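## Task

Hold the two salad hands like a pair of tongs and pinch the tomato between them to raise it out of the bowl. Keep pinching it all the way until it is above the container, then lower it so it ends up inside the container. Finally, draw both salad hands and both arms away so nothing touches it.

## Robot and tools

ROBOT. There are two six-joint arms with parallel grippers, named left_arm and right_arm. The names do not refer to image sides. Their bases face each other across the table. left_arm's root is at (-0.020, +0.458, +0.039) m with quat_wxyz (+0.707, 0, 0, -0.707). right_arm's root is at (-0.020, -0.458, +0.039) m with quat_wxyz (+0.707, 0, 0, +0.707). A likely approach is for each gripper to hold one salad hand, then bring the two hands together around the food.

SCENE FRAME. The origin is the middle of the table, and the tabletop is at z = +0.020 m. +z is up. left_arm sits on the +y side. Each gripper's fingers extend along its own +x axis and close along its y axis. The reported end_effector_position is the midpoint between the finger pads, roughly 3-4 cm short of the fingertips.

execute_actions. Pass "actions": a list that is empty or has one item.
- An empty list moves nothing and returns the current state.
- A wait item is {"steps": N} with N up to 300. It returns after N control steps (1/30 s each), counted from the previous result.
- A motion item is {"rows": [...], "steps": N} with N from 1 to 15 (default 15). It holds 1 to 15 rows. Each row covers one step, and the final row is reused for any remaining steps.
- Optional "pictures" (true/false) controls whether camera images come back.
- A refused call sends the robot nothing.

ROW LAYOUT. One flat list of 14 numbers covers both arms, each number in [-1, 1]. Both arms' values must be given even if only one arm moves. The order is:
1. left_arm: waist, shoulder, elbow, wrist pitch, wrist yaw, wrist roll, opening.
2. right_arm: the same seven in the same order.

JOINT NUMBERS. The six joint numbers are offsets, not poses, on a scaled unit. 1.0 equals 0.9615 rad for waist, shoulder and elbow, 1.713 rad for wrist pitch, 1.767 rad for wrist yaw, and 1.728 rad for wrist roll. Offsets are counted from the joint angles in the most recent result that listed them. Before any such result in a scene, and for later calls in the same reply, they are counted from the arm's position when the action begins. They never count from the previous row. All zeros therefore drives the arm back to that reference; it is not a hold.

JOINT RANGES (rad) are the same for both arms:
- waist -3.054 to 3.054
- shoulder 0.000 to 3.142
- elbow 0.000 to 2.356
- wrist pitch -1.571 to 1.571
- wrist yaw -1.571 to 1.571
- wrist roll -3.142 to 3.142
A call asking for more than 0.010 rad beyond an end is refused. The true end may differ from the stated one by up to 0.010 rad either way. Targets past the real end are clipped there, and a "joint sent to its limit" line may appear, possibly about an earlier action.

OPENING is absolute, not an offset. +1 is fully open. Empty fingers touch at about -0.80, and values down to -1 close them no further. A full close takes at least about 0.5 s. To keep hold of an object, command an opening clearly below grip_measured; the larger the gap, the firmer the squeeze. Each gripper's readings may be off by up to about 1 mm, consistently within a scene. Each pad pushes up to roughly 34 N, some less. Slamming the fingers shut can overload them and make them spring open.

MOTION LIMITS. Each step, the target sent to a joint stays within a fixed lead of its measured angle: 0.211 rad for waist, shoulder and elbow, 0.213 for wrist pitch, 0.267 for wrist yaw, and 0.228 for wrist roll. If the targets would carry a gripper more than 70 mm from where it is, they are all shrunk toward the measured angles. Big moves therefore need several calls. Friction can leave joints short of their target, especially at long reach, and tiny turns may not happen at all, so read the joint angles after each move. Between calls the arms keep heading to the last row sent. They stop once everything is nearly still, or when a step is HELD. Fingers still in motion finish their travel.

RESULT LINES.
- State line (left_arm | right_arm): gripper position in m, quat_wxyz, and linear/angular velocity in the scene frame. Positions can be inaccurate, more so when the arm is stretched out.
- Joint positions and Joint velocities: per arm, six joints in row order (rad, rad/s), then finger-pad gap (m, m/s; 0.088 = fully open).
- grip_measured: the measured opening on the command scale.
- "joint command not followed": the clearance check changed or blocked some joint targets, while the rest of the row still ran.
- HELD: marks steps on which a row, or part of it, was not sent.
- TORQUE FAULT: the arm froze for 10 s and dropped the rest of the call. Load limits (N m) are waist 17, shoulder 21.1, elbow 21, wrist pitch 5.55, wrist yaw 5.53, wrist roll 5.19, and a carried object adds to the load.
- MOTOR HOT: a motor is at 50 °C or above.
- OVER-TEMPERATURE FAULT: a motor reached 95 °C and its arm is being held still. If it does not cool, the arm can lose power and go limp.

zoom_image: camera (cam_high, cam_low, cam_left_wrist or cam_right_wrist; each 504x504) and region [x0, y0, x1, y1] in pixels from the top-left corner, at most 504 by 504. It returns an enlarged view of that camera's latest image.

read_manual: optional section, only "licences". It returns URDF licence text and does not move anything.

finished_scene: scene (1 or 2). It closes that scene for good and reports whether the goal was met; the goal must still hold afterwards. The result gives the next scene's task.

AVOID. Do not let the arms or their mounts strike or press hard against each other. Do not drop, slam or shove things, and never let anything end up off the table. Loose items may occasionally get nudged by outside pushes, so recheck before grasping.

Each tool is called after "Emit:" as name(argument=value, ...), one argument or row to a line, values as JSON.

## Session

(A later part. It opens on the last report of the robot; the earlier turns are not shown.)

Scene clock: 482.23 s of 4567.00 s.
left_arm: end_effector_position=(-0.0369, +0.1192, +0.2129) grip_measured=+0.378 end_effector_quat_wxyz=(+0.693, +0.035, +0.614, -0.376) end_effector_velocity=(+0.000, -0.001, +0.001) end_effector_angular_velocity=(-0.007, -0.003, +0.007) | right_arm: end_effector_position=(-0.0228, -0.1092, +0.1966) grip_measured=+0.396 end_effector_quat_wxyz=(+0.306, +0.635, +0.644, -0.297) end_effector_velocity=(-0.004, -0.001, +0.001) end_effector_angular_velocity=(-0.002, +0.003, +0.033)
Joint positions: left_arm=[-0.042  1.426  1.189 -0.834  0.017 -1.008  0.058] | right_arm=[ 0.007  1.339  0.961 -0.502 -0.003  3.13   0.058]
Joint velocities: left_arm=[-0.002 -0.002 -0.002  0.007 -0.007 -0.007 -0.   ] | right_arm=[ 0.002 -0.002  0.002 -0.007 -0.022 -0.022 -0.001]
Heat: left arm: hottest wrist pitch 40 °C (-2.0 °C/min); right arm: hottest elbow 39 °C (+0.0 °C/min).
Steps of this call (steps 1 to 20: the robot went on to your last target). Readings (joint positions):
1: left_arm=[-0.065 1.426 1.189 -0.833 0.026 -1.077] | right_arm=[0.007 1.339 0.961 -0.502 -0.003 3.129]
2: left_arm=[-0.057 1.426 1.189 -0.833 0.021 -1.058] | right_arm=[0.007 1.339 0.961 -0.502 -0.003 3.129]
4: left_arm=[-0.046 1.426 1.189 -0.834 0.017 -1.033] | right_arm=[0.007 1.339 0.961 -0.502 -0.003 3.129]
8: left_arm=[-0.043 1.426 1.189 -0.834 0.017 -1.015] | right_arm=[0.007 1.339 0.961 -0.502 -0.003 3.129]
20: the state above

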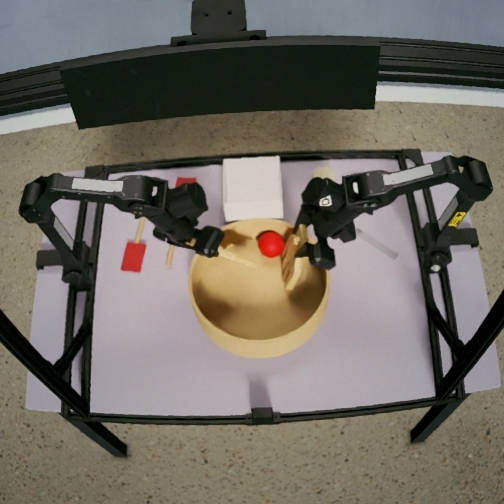

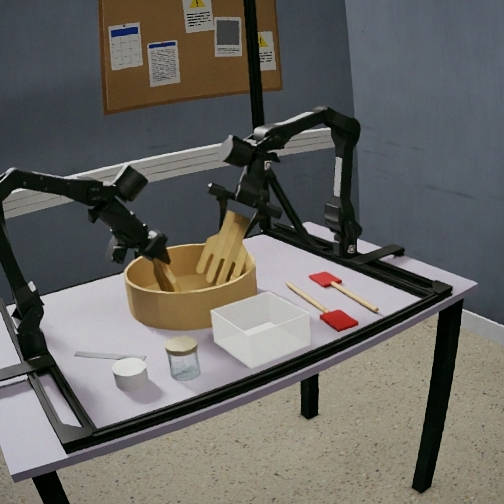

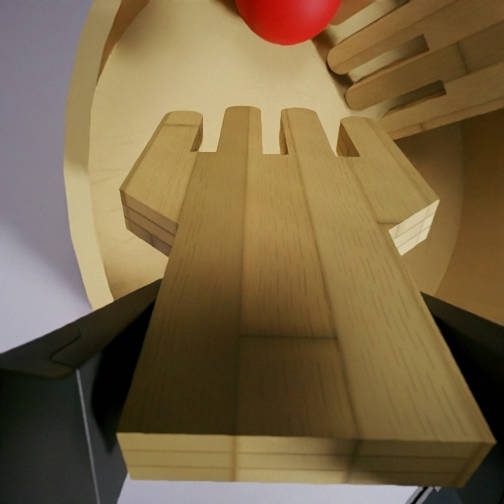

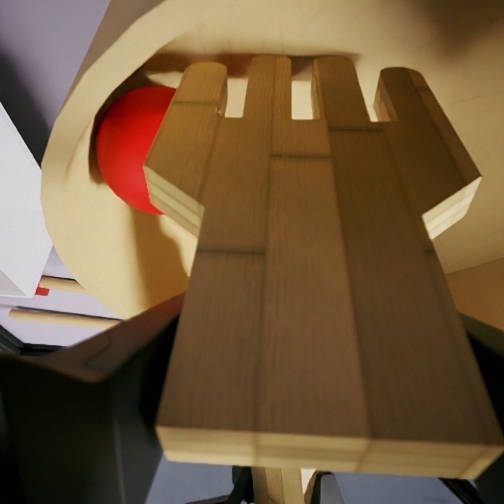

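Emit:
execute_actions(
  actions=[
    {"rows":[[0,-0.06,0,0,0,0,-1,0,0,0,0,0,0,-1],[0,-0.12,0,0,0,0,-1,0,0,0,0,0,0,-1],[0,-0.18,0,0,0,0,-1,0,0,0,0,0,0,-1],[0,-0.24,0,0,0,-0.1,-1,0,0,0,0,0,0,-1],[0.03,-0.26,0,0.03,0,-0.3,-1,0,0,0,0,0,0,-1],[0.075,-0.26,-0.02,0.07,0.01,-0.9,-1,0,0,0,0,0,0,-1]]},
  ],
  pictures=false,
)

Emit:
execute_actions(
  actions=[
    {"steps":25},
  ],
  pictures=false,
)

Emit:
execute_actions(
  actions=[
    {"rows":[[0,0,0,0,0,-0.287,-1,0,0,0,0,0,0,-1]]},
  ],
  pictures=false,
)

Emit:
execute_actions(
  actions=[
    {"rows":[[0,0.03,0,0,0,0,-1,0,0,0,0,0,0,-1],[0,0.06,0,0,0,0,-1,0,0,0,0,0,0,-1],[0,0.09,0,0,0,0,-1,0,0,0,0,0,0,-1],[0,0.12,0,0,0,0,-1,0,0,0,0,0,0,-1],[0,0.15,0,0,0,0,-1,0,0,0,0,0,0,-1],[0,0.18,0,0,0,0,-1,0,0,0,0,0,0,-1],[0,0.21,0,0,0,0,-1,0,0,0,0,0,0,-1],[0,0.24,0,0,0,0,-1,0,0,0,0,0,0,-1],[0,0.27,0,0,0,0,-1,0,0,0,0,0,0,-1],[0,0.3,0,0,0,0,-1,0,0,0,0,0,0,-1],[0,0.315,0,0,0,0,-1,0,0,0,0,0,0,-1]]},
  ],
)

Scene clock: 501.60 s of 4567.00 s.
left_arm: end_effector_position=(-0.0162, +0.1306, +0.3006) grip_measured=+0.378 end_effector_quat_wxyz=(-0.616, +0.338, -0.670, +0.238) end_effector_velocity=(+0.000, +0.000, -0.016) end_effector_angular_velocity=(+0.048, +1.369, +1.226) | right_arm: end_effector_position=(-0.0228, -0.1093, +0.1966) grip_measured=+0.396 end_effector_quat_wxyz=(+0.306, +0.635, +0.644, -0.297) end_effector_velocity=(-0.002, -0.003, -0.003) end_effector_angular_velocity=(-0.012, +0.001, +0.013)
Joint positions: left_arm=[ 0.026  1.178  1.175 -0.725  0.031 -1.713  0.058] | right_arm=[ 0.007  1.339  0.961 -0.503 -0.003  3.13   0.058]
Joint velocities: left_arm=[-0.002  0.002 -0.046  0.022 -0.007 -1.839 -0.   ] | right_arm=[ 0.002 -0.002 -0.007 -0.007 -0.007 -0.007  0.   ]
Heat: left arm: hottest wrist pitch 40 °C (-3.0 °C/min); right arm: hottest elbow 39 °C (-1.0 °C/min).
Steps of this call (steps 1 to 15: the robot went on to your last target; steps 16 to 566: nothing new was sent; steps 567 to 581: all 15 steps of this action). Readings (joint positions):
567: left_arm=[-0.042 1.422 1.188 -0.834 0.017 -1.008] | right_arm=[0.007 1.339 0.961 -0.503 -0.003 3.130]
568: left_arm=[-0.042 1.410 1.187 -0.834 0.017 -1.008] | right_arm=[0.007 1.339 0.961 -0.503 -0.003 3.130]
570: left_arm=[-0.042 1.353 1.180 -0.837 0.017 -1.041] | right_arm=[0.007 1.339 0.961 -0.503 -0.003 3.130]
574: left_arm=[-0.000 1.210 1.180 -0.748 0.027 -1.285] | right_arm=[0.007 1.339 0.961 -0.503 -0.003 3.130]
581: the state above

Scene clock: 502.43 s of 4567.00 s.
left_arm: end_effector_position=(-0.0160, +0.1299, +0.3011) grip_measured=+0.378 end_effector_quat_wxyz=(-0.422, +0.562, -0.709, -0.056) end_effector_velocity=(-0.002, +0.001, -0.003) end_effector_angular_velocity=(+0.012, +0.011, -0.003) | right_arm: end_effector_position=(-0.0228, -0.1093, +0.1966) grip_measured=+0.396 end_effector_quat_wxyz=(+0.306, +0.635, +0.644, -0.297) end_effector_velocity=(-0.000, -0.004, -0.003) end_effector_angular_velocity=(-0.022, +0.001, +0.008)
Joint positions: left_arm=[ 0.027  1.178  1.174 -0.72   0.032 -2.559  0.058] | right_arm=[ 0.007  1.339  0.961 -0.503 -0.003  3.13   0.058]
Joint velocities: left_arm=[-0.002  0.002 -0.002 -0.007  0.007 -0.007 -0.   ] | right_arm=[-0.002 -0.002 -0.002 -0.022 -0.007 -0.007 -0.   ]
Heat: left arm: hottest wrist pitch 40 °C (-3.0 °C/min); right arm: hottest elbow 39 °C (-1.0 °C/min).
Steps of this call (steps 1 to 25: the robot went on to your last target). Readings (joint positions):
1: left_arm=[0.026 1.178 1.174 -0.724 0.031 -1.774] | right_arm=[0.007 1.339 0.961 -0.503 -0.003 3.130]
2: left_arm=[0.026 1.178 1.174 -0.723 0.031 -1.836] | right_arm=[0.007 1.339 0.961 -0.503 -0.003 3.130]
4: left_arm=[0.026 1.178 1.174 -0.721 0.031 -1.958] | right_arm=[0.007 1.339 0.961 -0.503 -0.003 3.130]
8: left_arm=[0.027 1.178 1.174 -0.721 0.031 -2.203] | right_arm=[0.007 1.339 0.961 -0.503 -0.003 3.130]
25: the state above

Scene clock: 502.93 s of 4567.00 s.
left_arm: end_effector_position=(-0.0158, +0.1299, +0.3010) grip_measured=+0.378 end_effector_quat_wxyz=(-0.274, +0.647, -0.674, -0.226) end_effector_velocity=(+0.000, +0.002, +0.000) end_effector_angular_velocity=(+0.003, +0.034, +0.037) | right_arm: end_effector_position=(-0.0228, -0.1093, +0.1966) grip_measured=+0.396 end_effector_quat_wxyz=(+0.306, +0.635, +0.644, -0.297) end_effector_velocity=(-0.001, -0.002, -0.001) end_effector_angular_velocity=(-0.007, +0.012, +0.012)
Joint positions: left_arm=[ 0.027  1.178  1.174 -0.72   0.031 -3.046  0.058] | right_arm=[ 0.007  1.339  0.961 -0.503 -0.003  3.13   0.058]
Joint velocities: left_arm=[-0.002 -0.007 -0.002 -0.007 -0.007 -0.051 -0.   ] | right_arm=[-0.007 -0.002 -0.002 -0.007 -0.022 -0.007  0.   ]
Heat: left arm: hottest wrist pitch 40 °C (-3.0 °C/min); right arm: hottest elbow 39 °C (-1.0 °C/min).
Steps of this call (steps 1 to 15: all 15 steps of this action). Readings (joint positions):
1: left_arm=[0.027 1.178 1.174 -0.720 0.032 -2.606] | right_arm=[0.007 1.339 0.961 -0.503 -0.003 3.130]
2: left_arm=[0.027 1.178 1.174 -0.720 0.032 -2.671] | right_arm=[0.007 1.339 0.961 -0.503 -0.003 3.130]
4: left_arm=[0.027 1.178 1.174 -0.720 0.032 -2.793] | right_arm=[0.007 1.339 0.961 -0.503 -0.003 3.130]
8: left_arm=[0.027 1.178 1.174 -0.720 0.032 -2.981] | right_arm=[0.007 1.339 0.961 -0.503 -0.003 3.130]
15: the state above

Scene clock: 503.43 s of 4567.00 s.
left_arm: end_effector_position=(-0.0150, +0.0978, +0.2033) grip_measured=+0.378 end_effector_quat_wxyz=(-0.365, +0.599, -0.634, -0.327) end_effector_velocity=(-0.001, -0.006, -0.052) end_effector_angular_velocity=(+0.159, +0.009, +0.015) | right_arm: end_effector_position=(-0.0228, -0.1093, +0.1966) grip_measured=+0.396 end_effector_quat_wxyz=(+0.306, +0.635, +0.644, -0.297) end_effector_velocity=(+0.000, -0.001, +0.002) end_effector_angular_velocity=(+0.003, -0.010, +0.003)
Joint positions: left_arm=[ 0.027  1.474  1.172 -0.722  0.031 -3.047  0.058] | right_arm=[ 0.007  1.339  0.961 -0.503 -0.003  3.13   0.058]
Joint velocities: left_arm=[-0.007  0.144 -0.007 -0.007 -0.007 -0.022 -0.   ] | right_arm=[ 0.002 -0.007  0.002 -0.007  0.007 -0.007 -0.   ]
Heat: left arm: hottest wrist pitch 40 °C (-3.0 °C/min); right arm: hottest elbow 39 °C (-1.0 °C/min).
Steps of this call (steps 1 to 15: all 15 steps of this action). Readings (joint positions):
1: left_arm=[0.027 1.180 1.174 -0.721 0.031 -3.047] | right_arm=[0.007 1.339 0.961 -0.503 -0.003 3.130]
2: left_arm=[0.027 1.187 1.174 -0.721 0.031 -3.047] | right_arm=[0.007 1.339 0.961 -0.503 -0.003 3.130]
4: left_arm=[0.027 1.215 1.174 -0.721 0.031 -3.047] | right_arm=[0.007 1.339 0.961 -0.503 -0.003 3.130]
8: left_arm=[0.027 1.325 1.174 -0.721 0.031 -3.047] | right_arm=[0.007 1.339 0.961 -0.503 -0.003 3.130]
15: the state above

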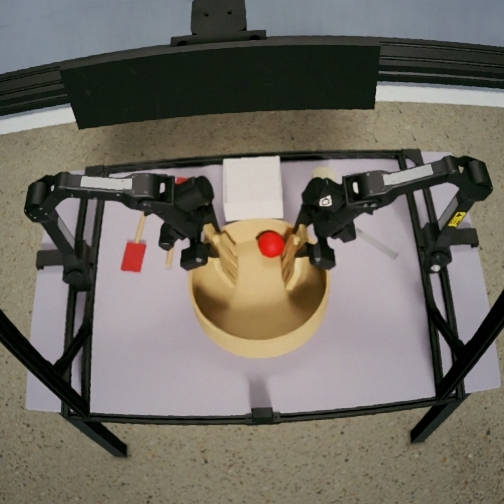

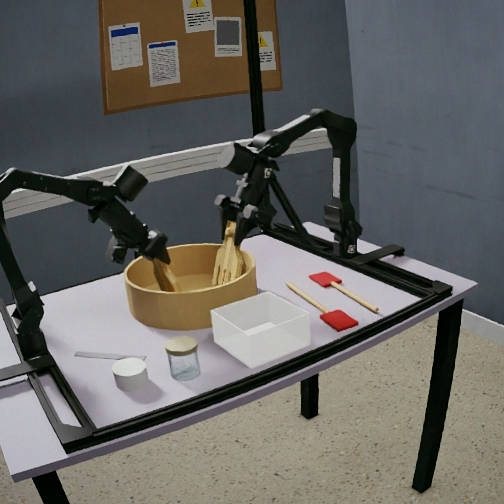

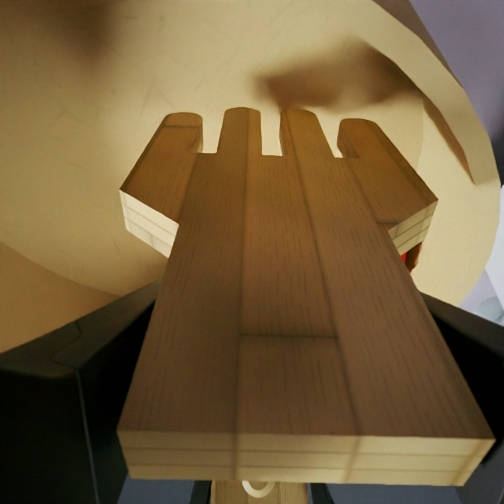

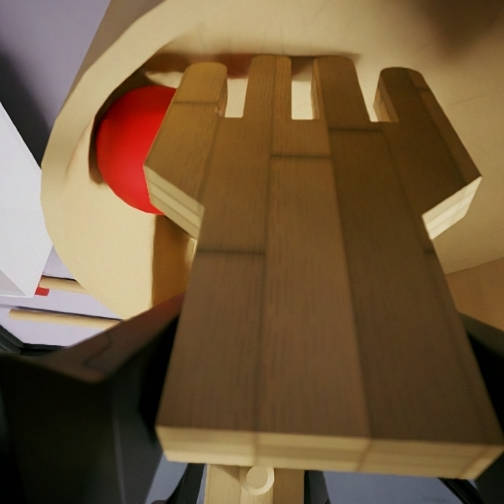

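Emit:
execute_actions(
  actions=[
    {"rows":[[0.006,-0.011,-0.018,0.014,0.002,0,-1,-0.008,0,-0.004,0.005,-0.003,-0.003,-1],[0.012,-0.022,-0.036,0.028,0.004,0,-1,-0.016,0,-0.008,0.01,-0.006,-0.005,-1],[0.018,-0.033,-0.054,0.042,0.006,0,-1,-0.025,0,-0.012,0.015,-0.009,-0.008,-1],[0.024,-0.044,-0.073,0.056,0.008,0,-1,-0.033,0,-0.016,0.02,-0.012,-0.011,-1],[0.03,-0.055,-0.092,0.07,0.01,0,-1,-0.042,0,-0.02,0.025,-0.015,-0.014,-1],[0.036,-0.066,-0.11,0.084,0.012,0,-1,-0.05,-0.003,-0.024,0.03,-0.018,-0.016,-1],[0.042,-0.077,-0.13,0.098,0.014,0,-1,-0.059,-0.005,-0.028,0.035,-0.021,-0.019,-1],[0.048,-0.088,-0.148,0.112,0.016,0,-1,-0.067,-0.007,-0.032,0.04,-0.024,-0.022,-1],[0.054,-0.099,-0.167,0.126,0.018,0,-1,-0.076,-0.009,-0.036,0.045,-0.027,-0.025,-1],[0.06,-0.11,-0.186,0.14,0.02,0,-1,-0.084,-0.011,-0.04,0.05,-0.03,-0.027,-1],[0.066,-0.121,-0.205,0.154,0.022,0,-1,-0.093,-0.013,-0.044,0.055,-0.033,-0.03,-1],[0.072,-0.132,-0.224,0.168,0.024,0,-1,-0.101,-0.015,-0.048,0.06,-0.036,-0.033,-1],[0.078,-0.143,-0.243,0.182,0.026,0,-1,-0.11,-0.017,-0.052,0.065,-0.039,-0.036,-1],[0.084,-0.154,-0.262,0.195,0.028,0,-1,-0.118,-0.018,-0.056,0.07,-0.042,-0.038,-1],[0.09,-0.165,-0.28,0.205,0.028,-0.007,-1,-0.126,-0.018,-0.06,0.075,-0.044,-0.04,-1]]},
  ],
  pictures=false,
)

Emit:
execute_actions(
  actions=[
    {"steps":20},
  ],
)

Scene clock: 519.57 s of 4567.00 s.
left_arm: end_effector_position=(+0.0037, +0.0985, +0.1995) grip_measured=+0.378 end_effector_quat_wxyz=(-0.292, +0.642, -0.652, -0.279) end_effector_velocity=(+0.048, +0.031, -0.013) end_effector_angular_velocity=(-0.396, +0.046, +0.162) | right_arm: end_effector_position=(+0.0027, -0.1017, +0.1963) grip_measured=+0.396 end_effector_quat_wxyz=(+0.281, +0.648, +0.650, -0.281) end_effector_velocity=(+0.069, +0.010, +0.001) end_effector_angular_velocity=(+0.172, -0.020, -0.055)
Joint positions: left_arm=[ 0.095  1.357  0.958 -0.434  0.07  -3.048  0.058] | right_arm=[-0.091  1.338  0.922 -0.403 -0.064  3.075  0.058]
Joint velocities: left_arm=[ 0.168 -0.32  -0.535  0.608  0.066 -0.051 -0.   ] | right_arm=[-0.242 -0.027 -0.12   0.256 -0.125 -0.139 -0.   ]
Heat: left arm: hottest wrist pitch 40 °C (-2.0 °C/min); right arm: hottest elbow 39 °C (+0.0 °C/min).
Steps of this call (steps 1 to 15: the robot went on to your last target; steps 16 to 469: nothing new was sent; steps 470 to 484: all 15 steps of this action). Readings (joint positions):
470: left_arm=[0.027 1.479 1.171 -0.721 0.031 -3.047] | right_arm=[0.007 1.339 0.961 -0.503 -0.003 3.130]
471: left_arm=[0.028 1.477 1.166 -0.710 0.032 -3.047] | right_arm=[0.005 1.339 0.961 -0.502 -0.005 3.129]
473: left_arm=[0.034 1.468 1.146 -0.677 0.035 -3.047] | right_arm=[-0.004 1.339 0.960 -0.492 -0.013 3.123]
477: left_arm=[0.055 1.431 1.082 -0.596 0.047 -3.047] | right_arm=[-0.034 1.339 0.950 -0.460 -0.029 3.107]
484: the state above

Scene clock: 520.23 s of 4567.00 s.
left_arm: end_effector_position=(+0.0080, +0.1011, +0.1984) grip_measured=+0.378 end_effector_quat_wxyz=(-0.275, +0.652, -0.653, -0.271) end_effector_velocity=(-0.004, +0.002, -0.003) end_effector_angular_velocity=(+0.012, +0.012, -0.007) | right_arm: end_effector_position=(+0.0085, -0.1007, +0.1969) grip_measured=+0.396 end_effector_quat_wxyz=(+0.275, +0.652, +0.651, -0.276) end_effector_velocity=(+0.002, -0.001, +0.002) end_effector_angular_velocity=(+0.002, -0.000, -0.013)
Joint positions: left_arm=[ 0.111  1.329  0.909 -0.376  0.077 -3.057  0.058] | right_arm=[-0.112  1.335  0.912 -0.38  -0.077  3.063  0.058]
Joint velocities: left_arm=[-0.007 -0.002 -0.007 -0.007  0.007 -0.007 -0.   ] | right_arm=[-0.002 -0.007  0.002 -0.007  0.007  0.007  0.   ]
Heat: left arm: hottest wrist pitch 40 °C (-2.0 °C/min); right arm: hottest elbow 38 °C (-1.0 °C/min).
Steps of this call (steps 1 to 20: the robot went on to your last target). Readings (joint positions):
1: left_arm=[0.101 1.348 0.943 -0.418 0.072 -3.050] | right_arm=[-0.098 1.338 0.919 -0.396 -0.068 3.071]
2: left_arm=[0.104 1.341 0.932 -0.407 0.072 -3.052] | right_arm=[-0.103 1.337 0.917 -0.391 -0.070 3.069]
4: left_arm=[0.109 1.334 0.919 -0.392 0.074 -3.054] | right_arm=[-0.109 1.336 0.914 -0.385 -0.073 3.066]
8: left_arm=[0.110 1.331 0.912 -0.380 0.076 -3.056] | right_arm=[-0.111 1.336 0.913 -0.381 -0.076 3.064]
20: the state above

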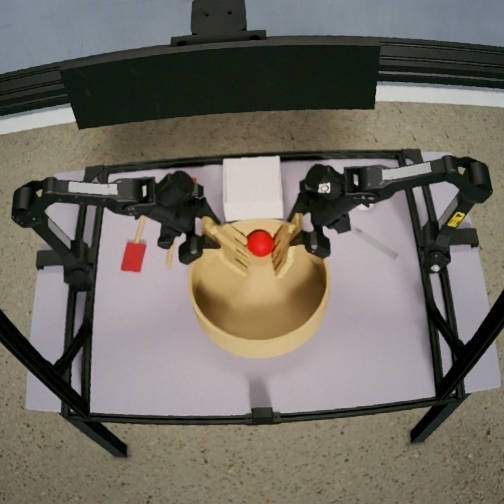

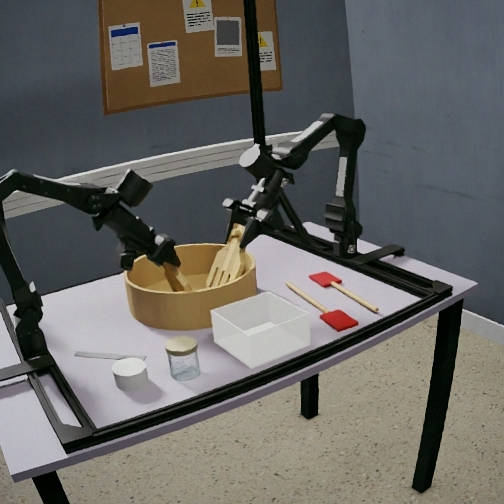

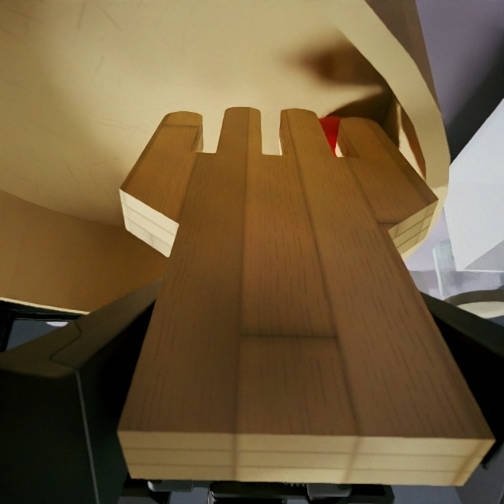

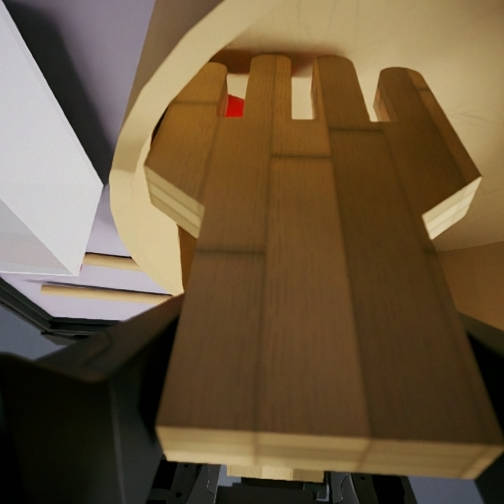

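Emit:
execute_actions(
  actions=[
    {"rows":[[0,0.012,0,0,0,0,-1,0,0.01,0,0,0,0,-1],[0,0.024,0,0,0,0,-1,0,0.02,0,0,0,0,-1],[0,0.036,0,0.004,0,0,-1,0,0.025,0,0,0,0,-1],[0,0.048,0,0.008,0,0,-1,0,0.025,0,0,0,0,-1],[0,0.06,0.012,0.012,0,0,-1,0,0.025,0,0,0,0,-1],[0,0.07,0.022,0.016,0,0,-1,0,0.025,0,0,0,0,-1],[0,0.08,0.032,0.02,0,0,-1,0,0.025,0,0,0,0,-1],[0,0.09,0.04,0.024,0,0,-1,0,0.025,0,0,0,0,-1]]},
  ],
)

Scene clock: 526.73 s of 4567.00 s.
left_arm: end_effector_position=(+0.0096, +0.0889, +0.1823) grip_measured=+0.378 end_effector_quat_wxyz=(-0.284, +0.647, -0.648, -0.283) end_effector_velocity=(+0.001, -0.004, -0.006) end_effector_angular_velocity=(+0.013, +0.011, +0.019) | right_arm: end_effector_position=(+0.0086, -0.1004, +0.1932) grip_measured=+0.396 end_effector_quat_wxyz=(+0.277, +0.650, +0.649, -0.280) end_effector_velocity=(-0.003, -0.005, -0.004) end_effector_angular_velocity=(-0.020, +0.003, +0.029)
Joint positions: left_arm=[ 0.111  1.409  0.928 -0.347  0.076 -3.057  0.058] | right_arm=[-0.112  1.345  0.912 -0.38  -0.077  3.065  0.058]
Joint velocities: left_arm=[-0.002  0.027  0.007  0.007 -0.007 -0.022 -0.   ] | right_arm=[-0.002 -0.007 -0.007 -0.022 -0.022 -0.022  0.   ]
Heat: left arm: hottest wrist pitch 40 °C (-1.0 °C/min); right arm: hottest elbow 38 °C (-1.0 °C/min).
Steps of this call (steps 1 to 15: the robot went on to your last target; steps 16 to 180: nothing new was sent; steps 181 to 195: all 15 steps of this action). Readings (joint positions):
181: left_arm=[0.111 1.328 0.909 -0.376 0.077 -3.057] | right_arm=[-0.112 1.335 0.912 -0.379 -0.078 3.063]
182: left_arm=[0.111 1.329 0.909 -0.376 0.077 -3.057] | right_arm=[-0.112 1.336 0.912 -0.379 -0.078 3.063]
184: left_arm=[0.111 1.339 0.909 -0.375 0.077 -3.057] | right_arm=[-0.112 1.340 0.912 -0.379 -0.078 3.063]
188: left_arm=[0.111 1.383 0.914 -0.360 0.077 -3.057] | right_arm=[-0.112 1.345 0.912 -0.380 -0.078 3.063]
195: the state above

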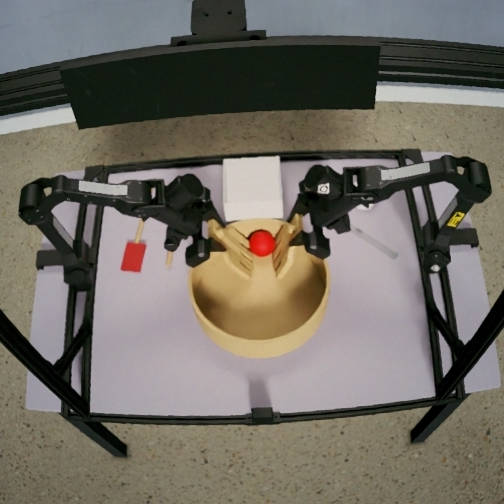

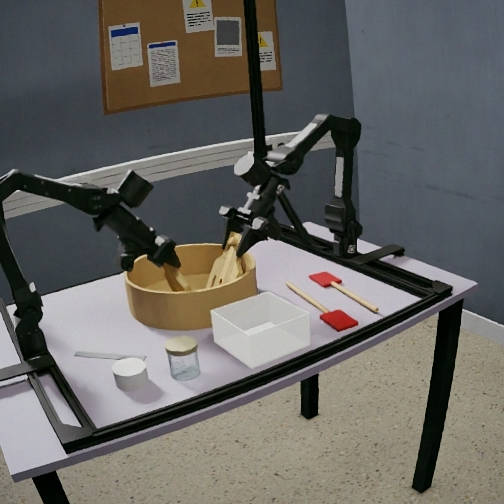

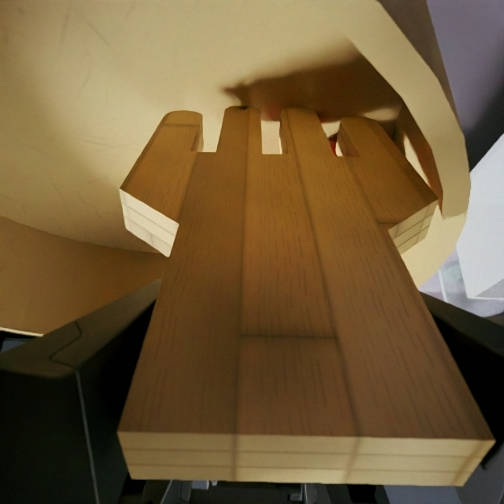

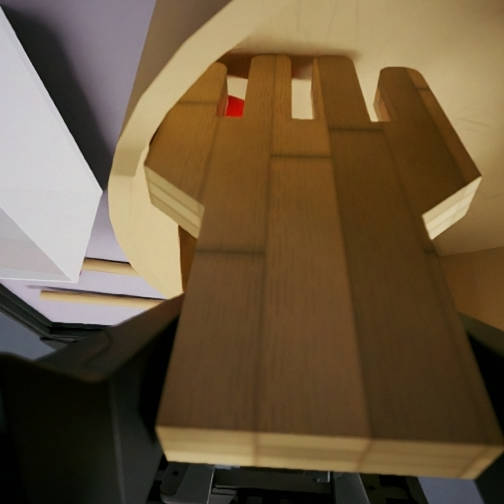

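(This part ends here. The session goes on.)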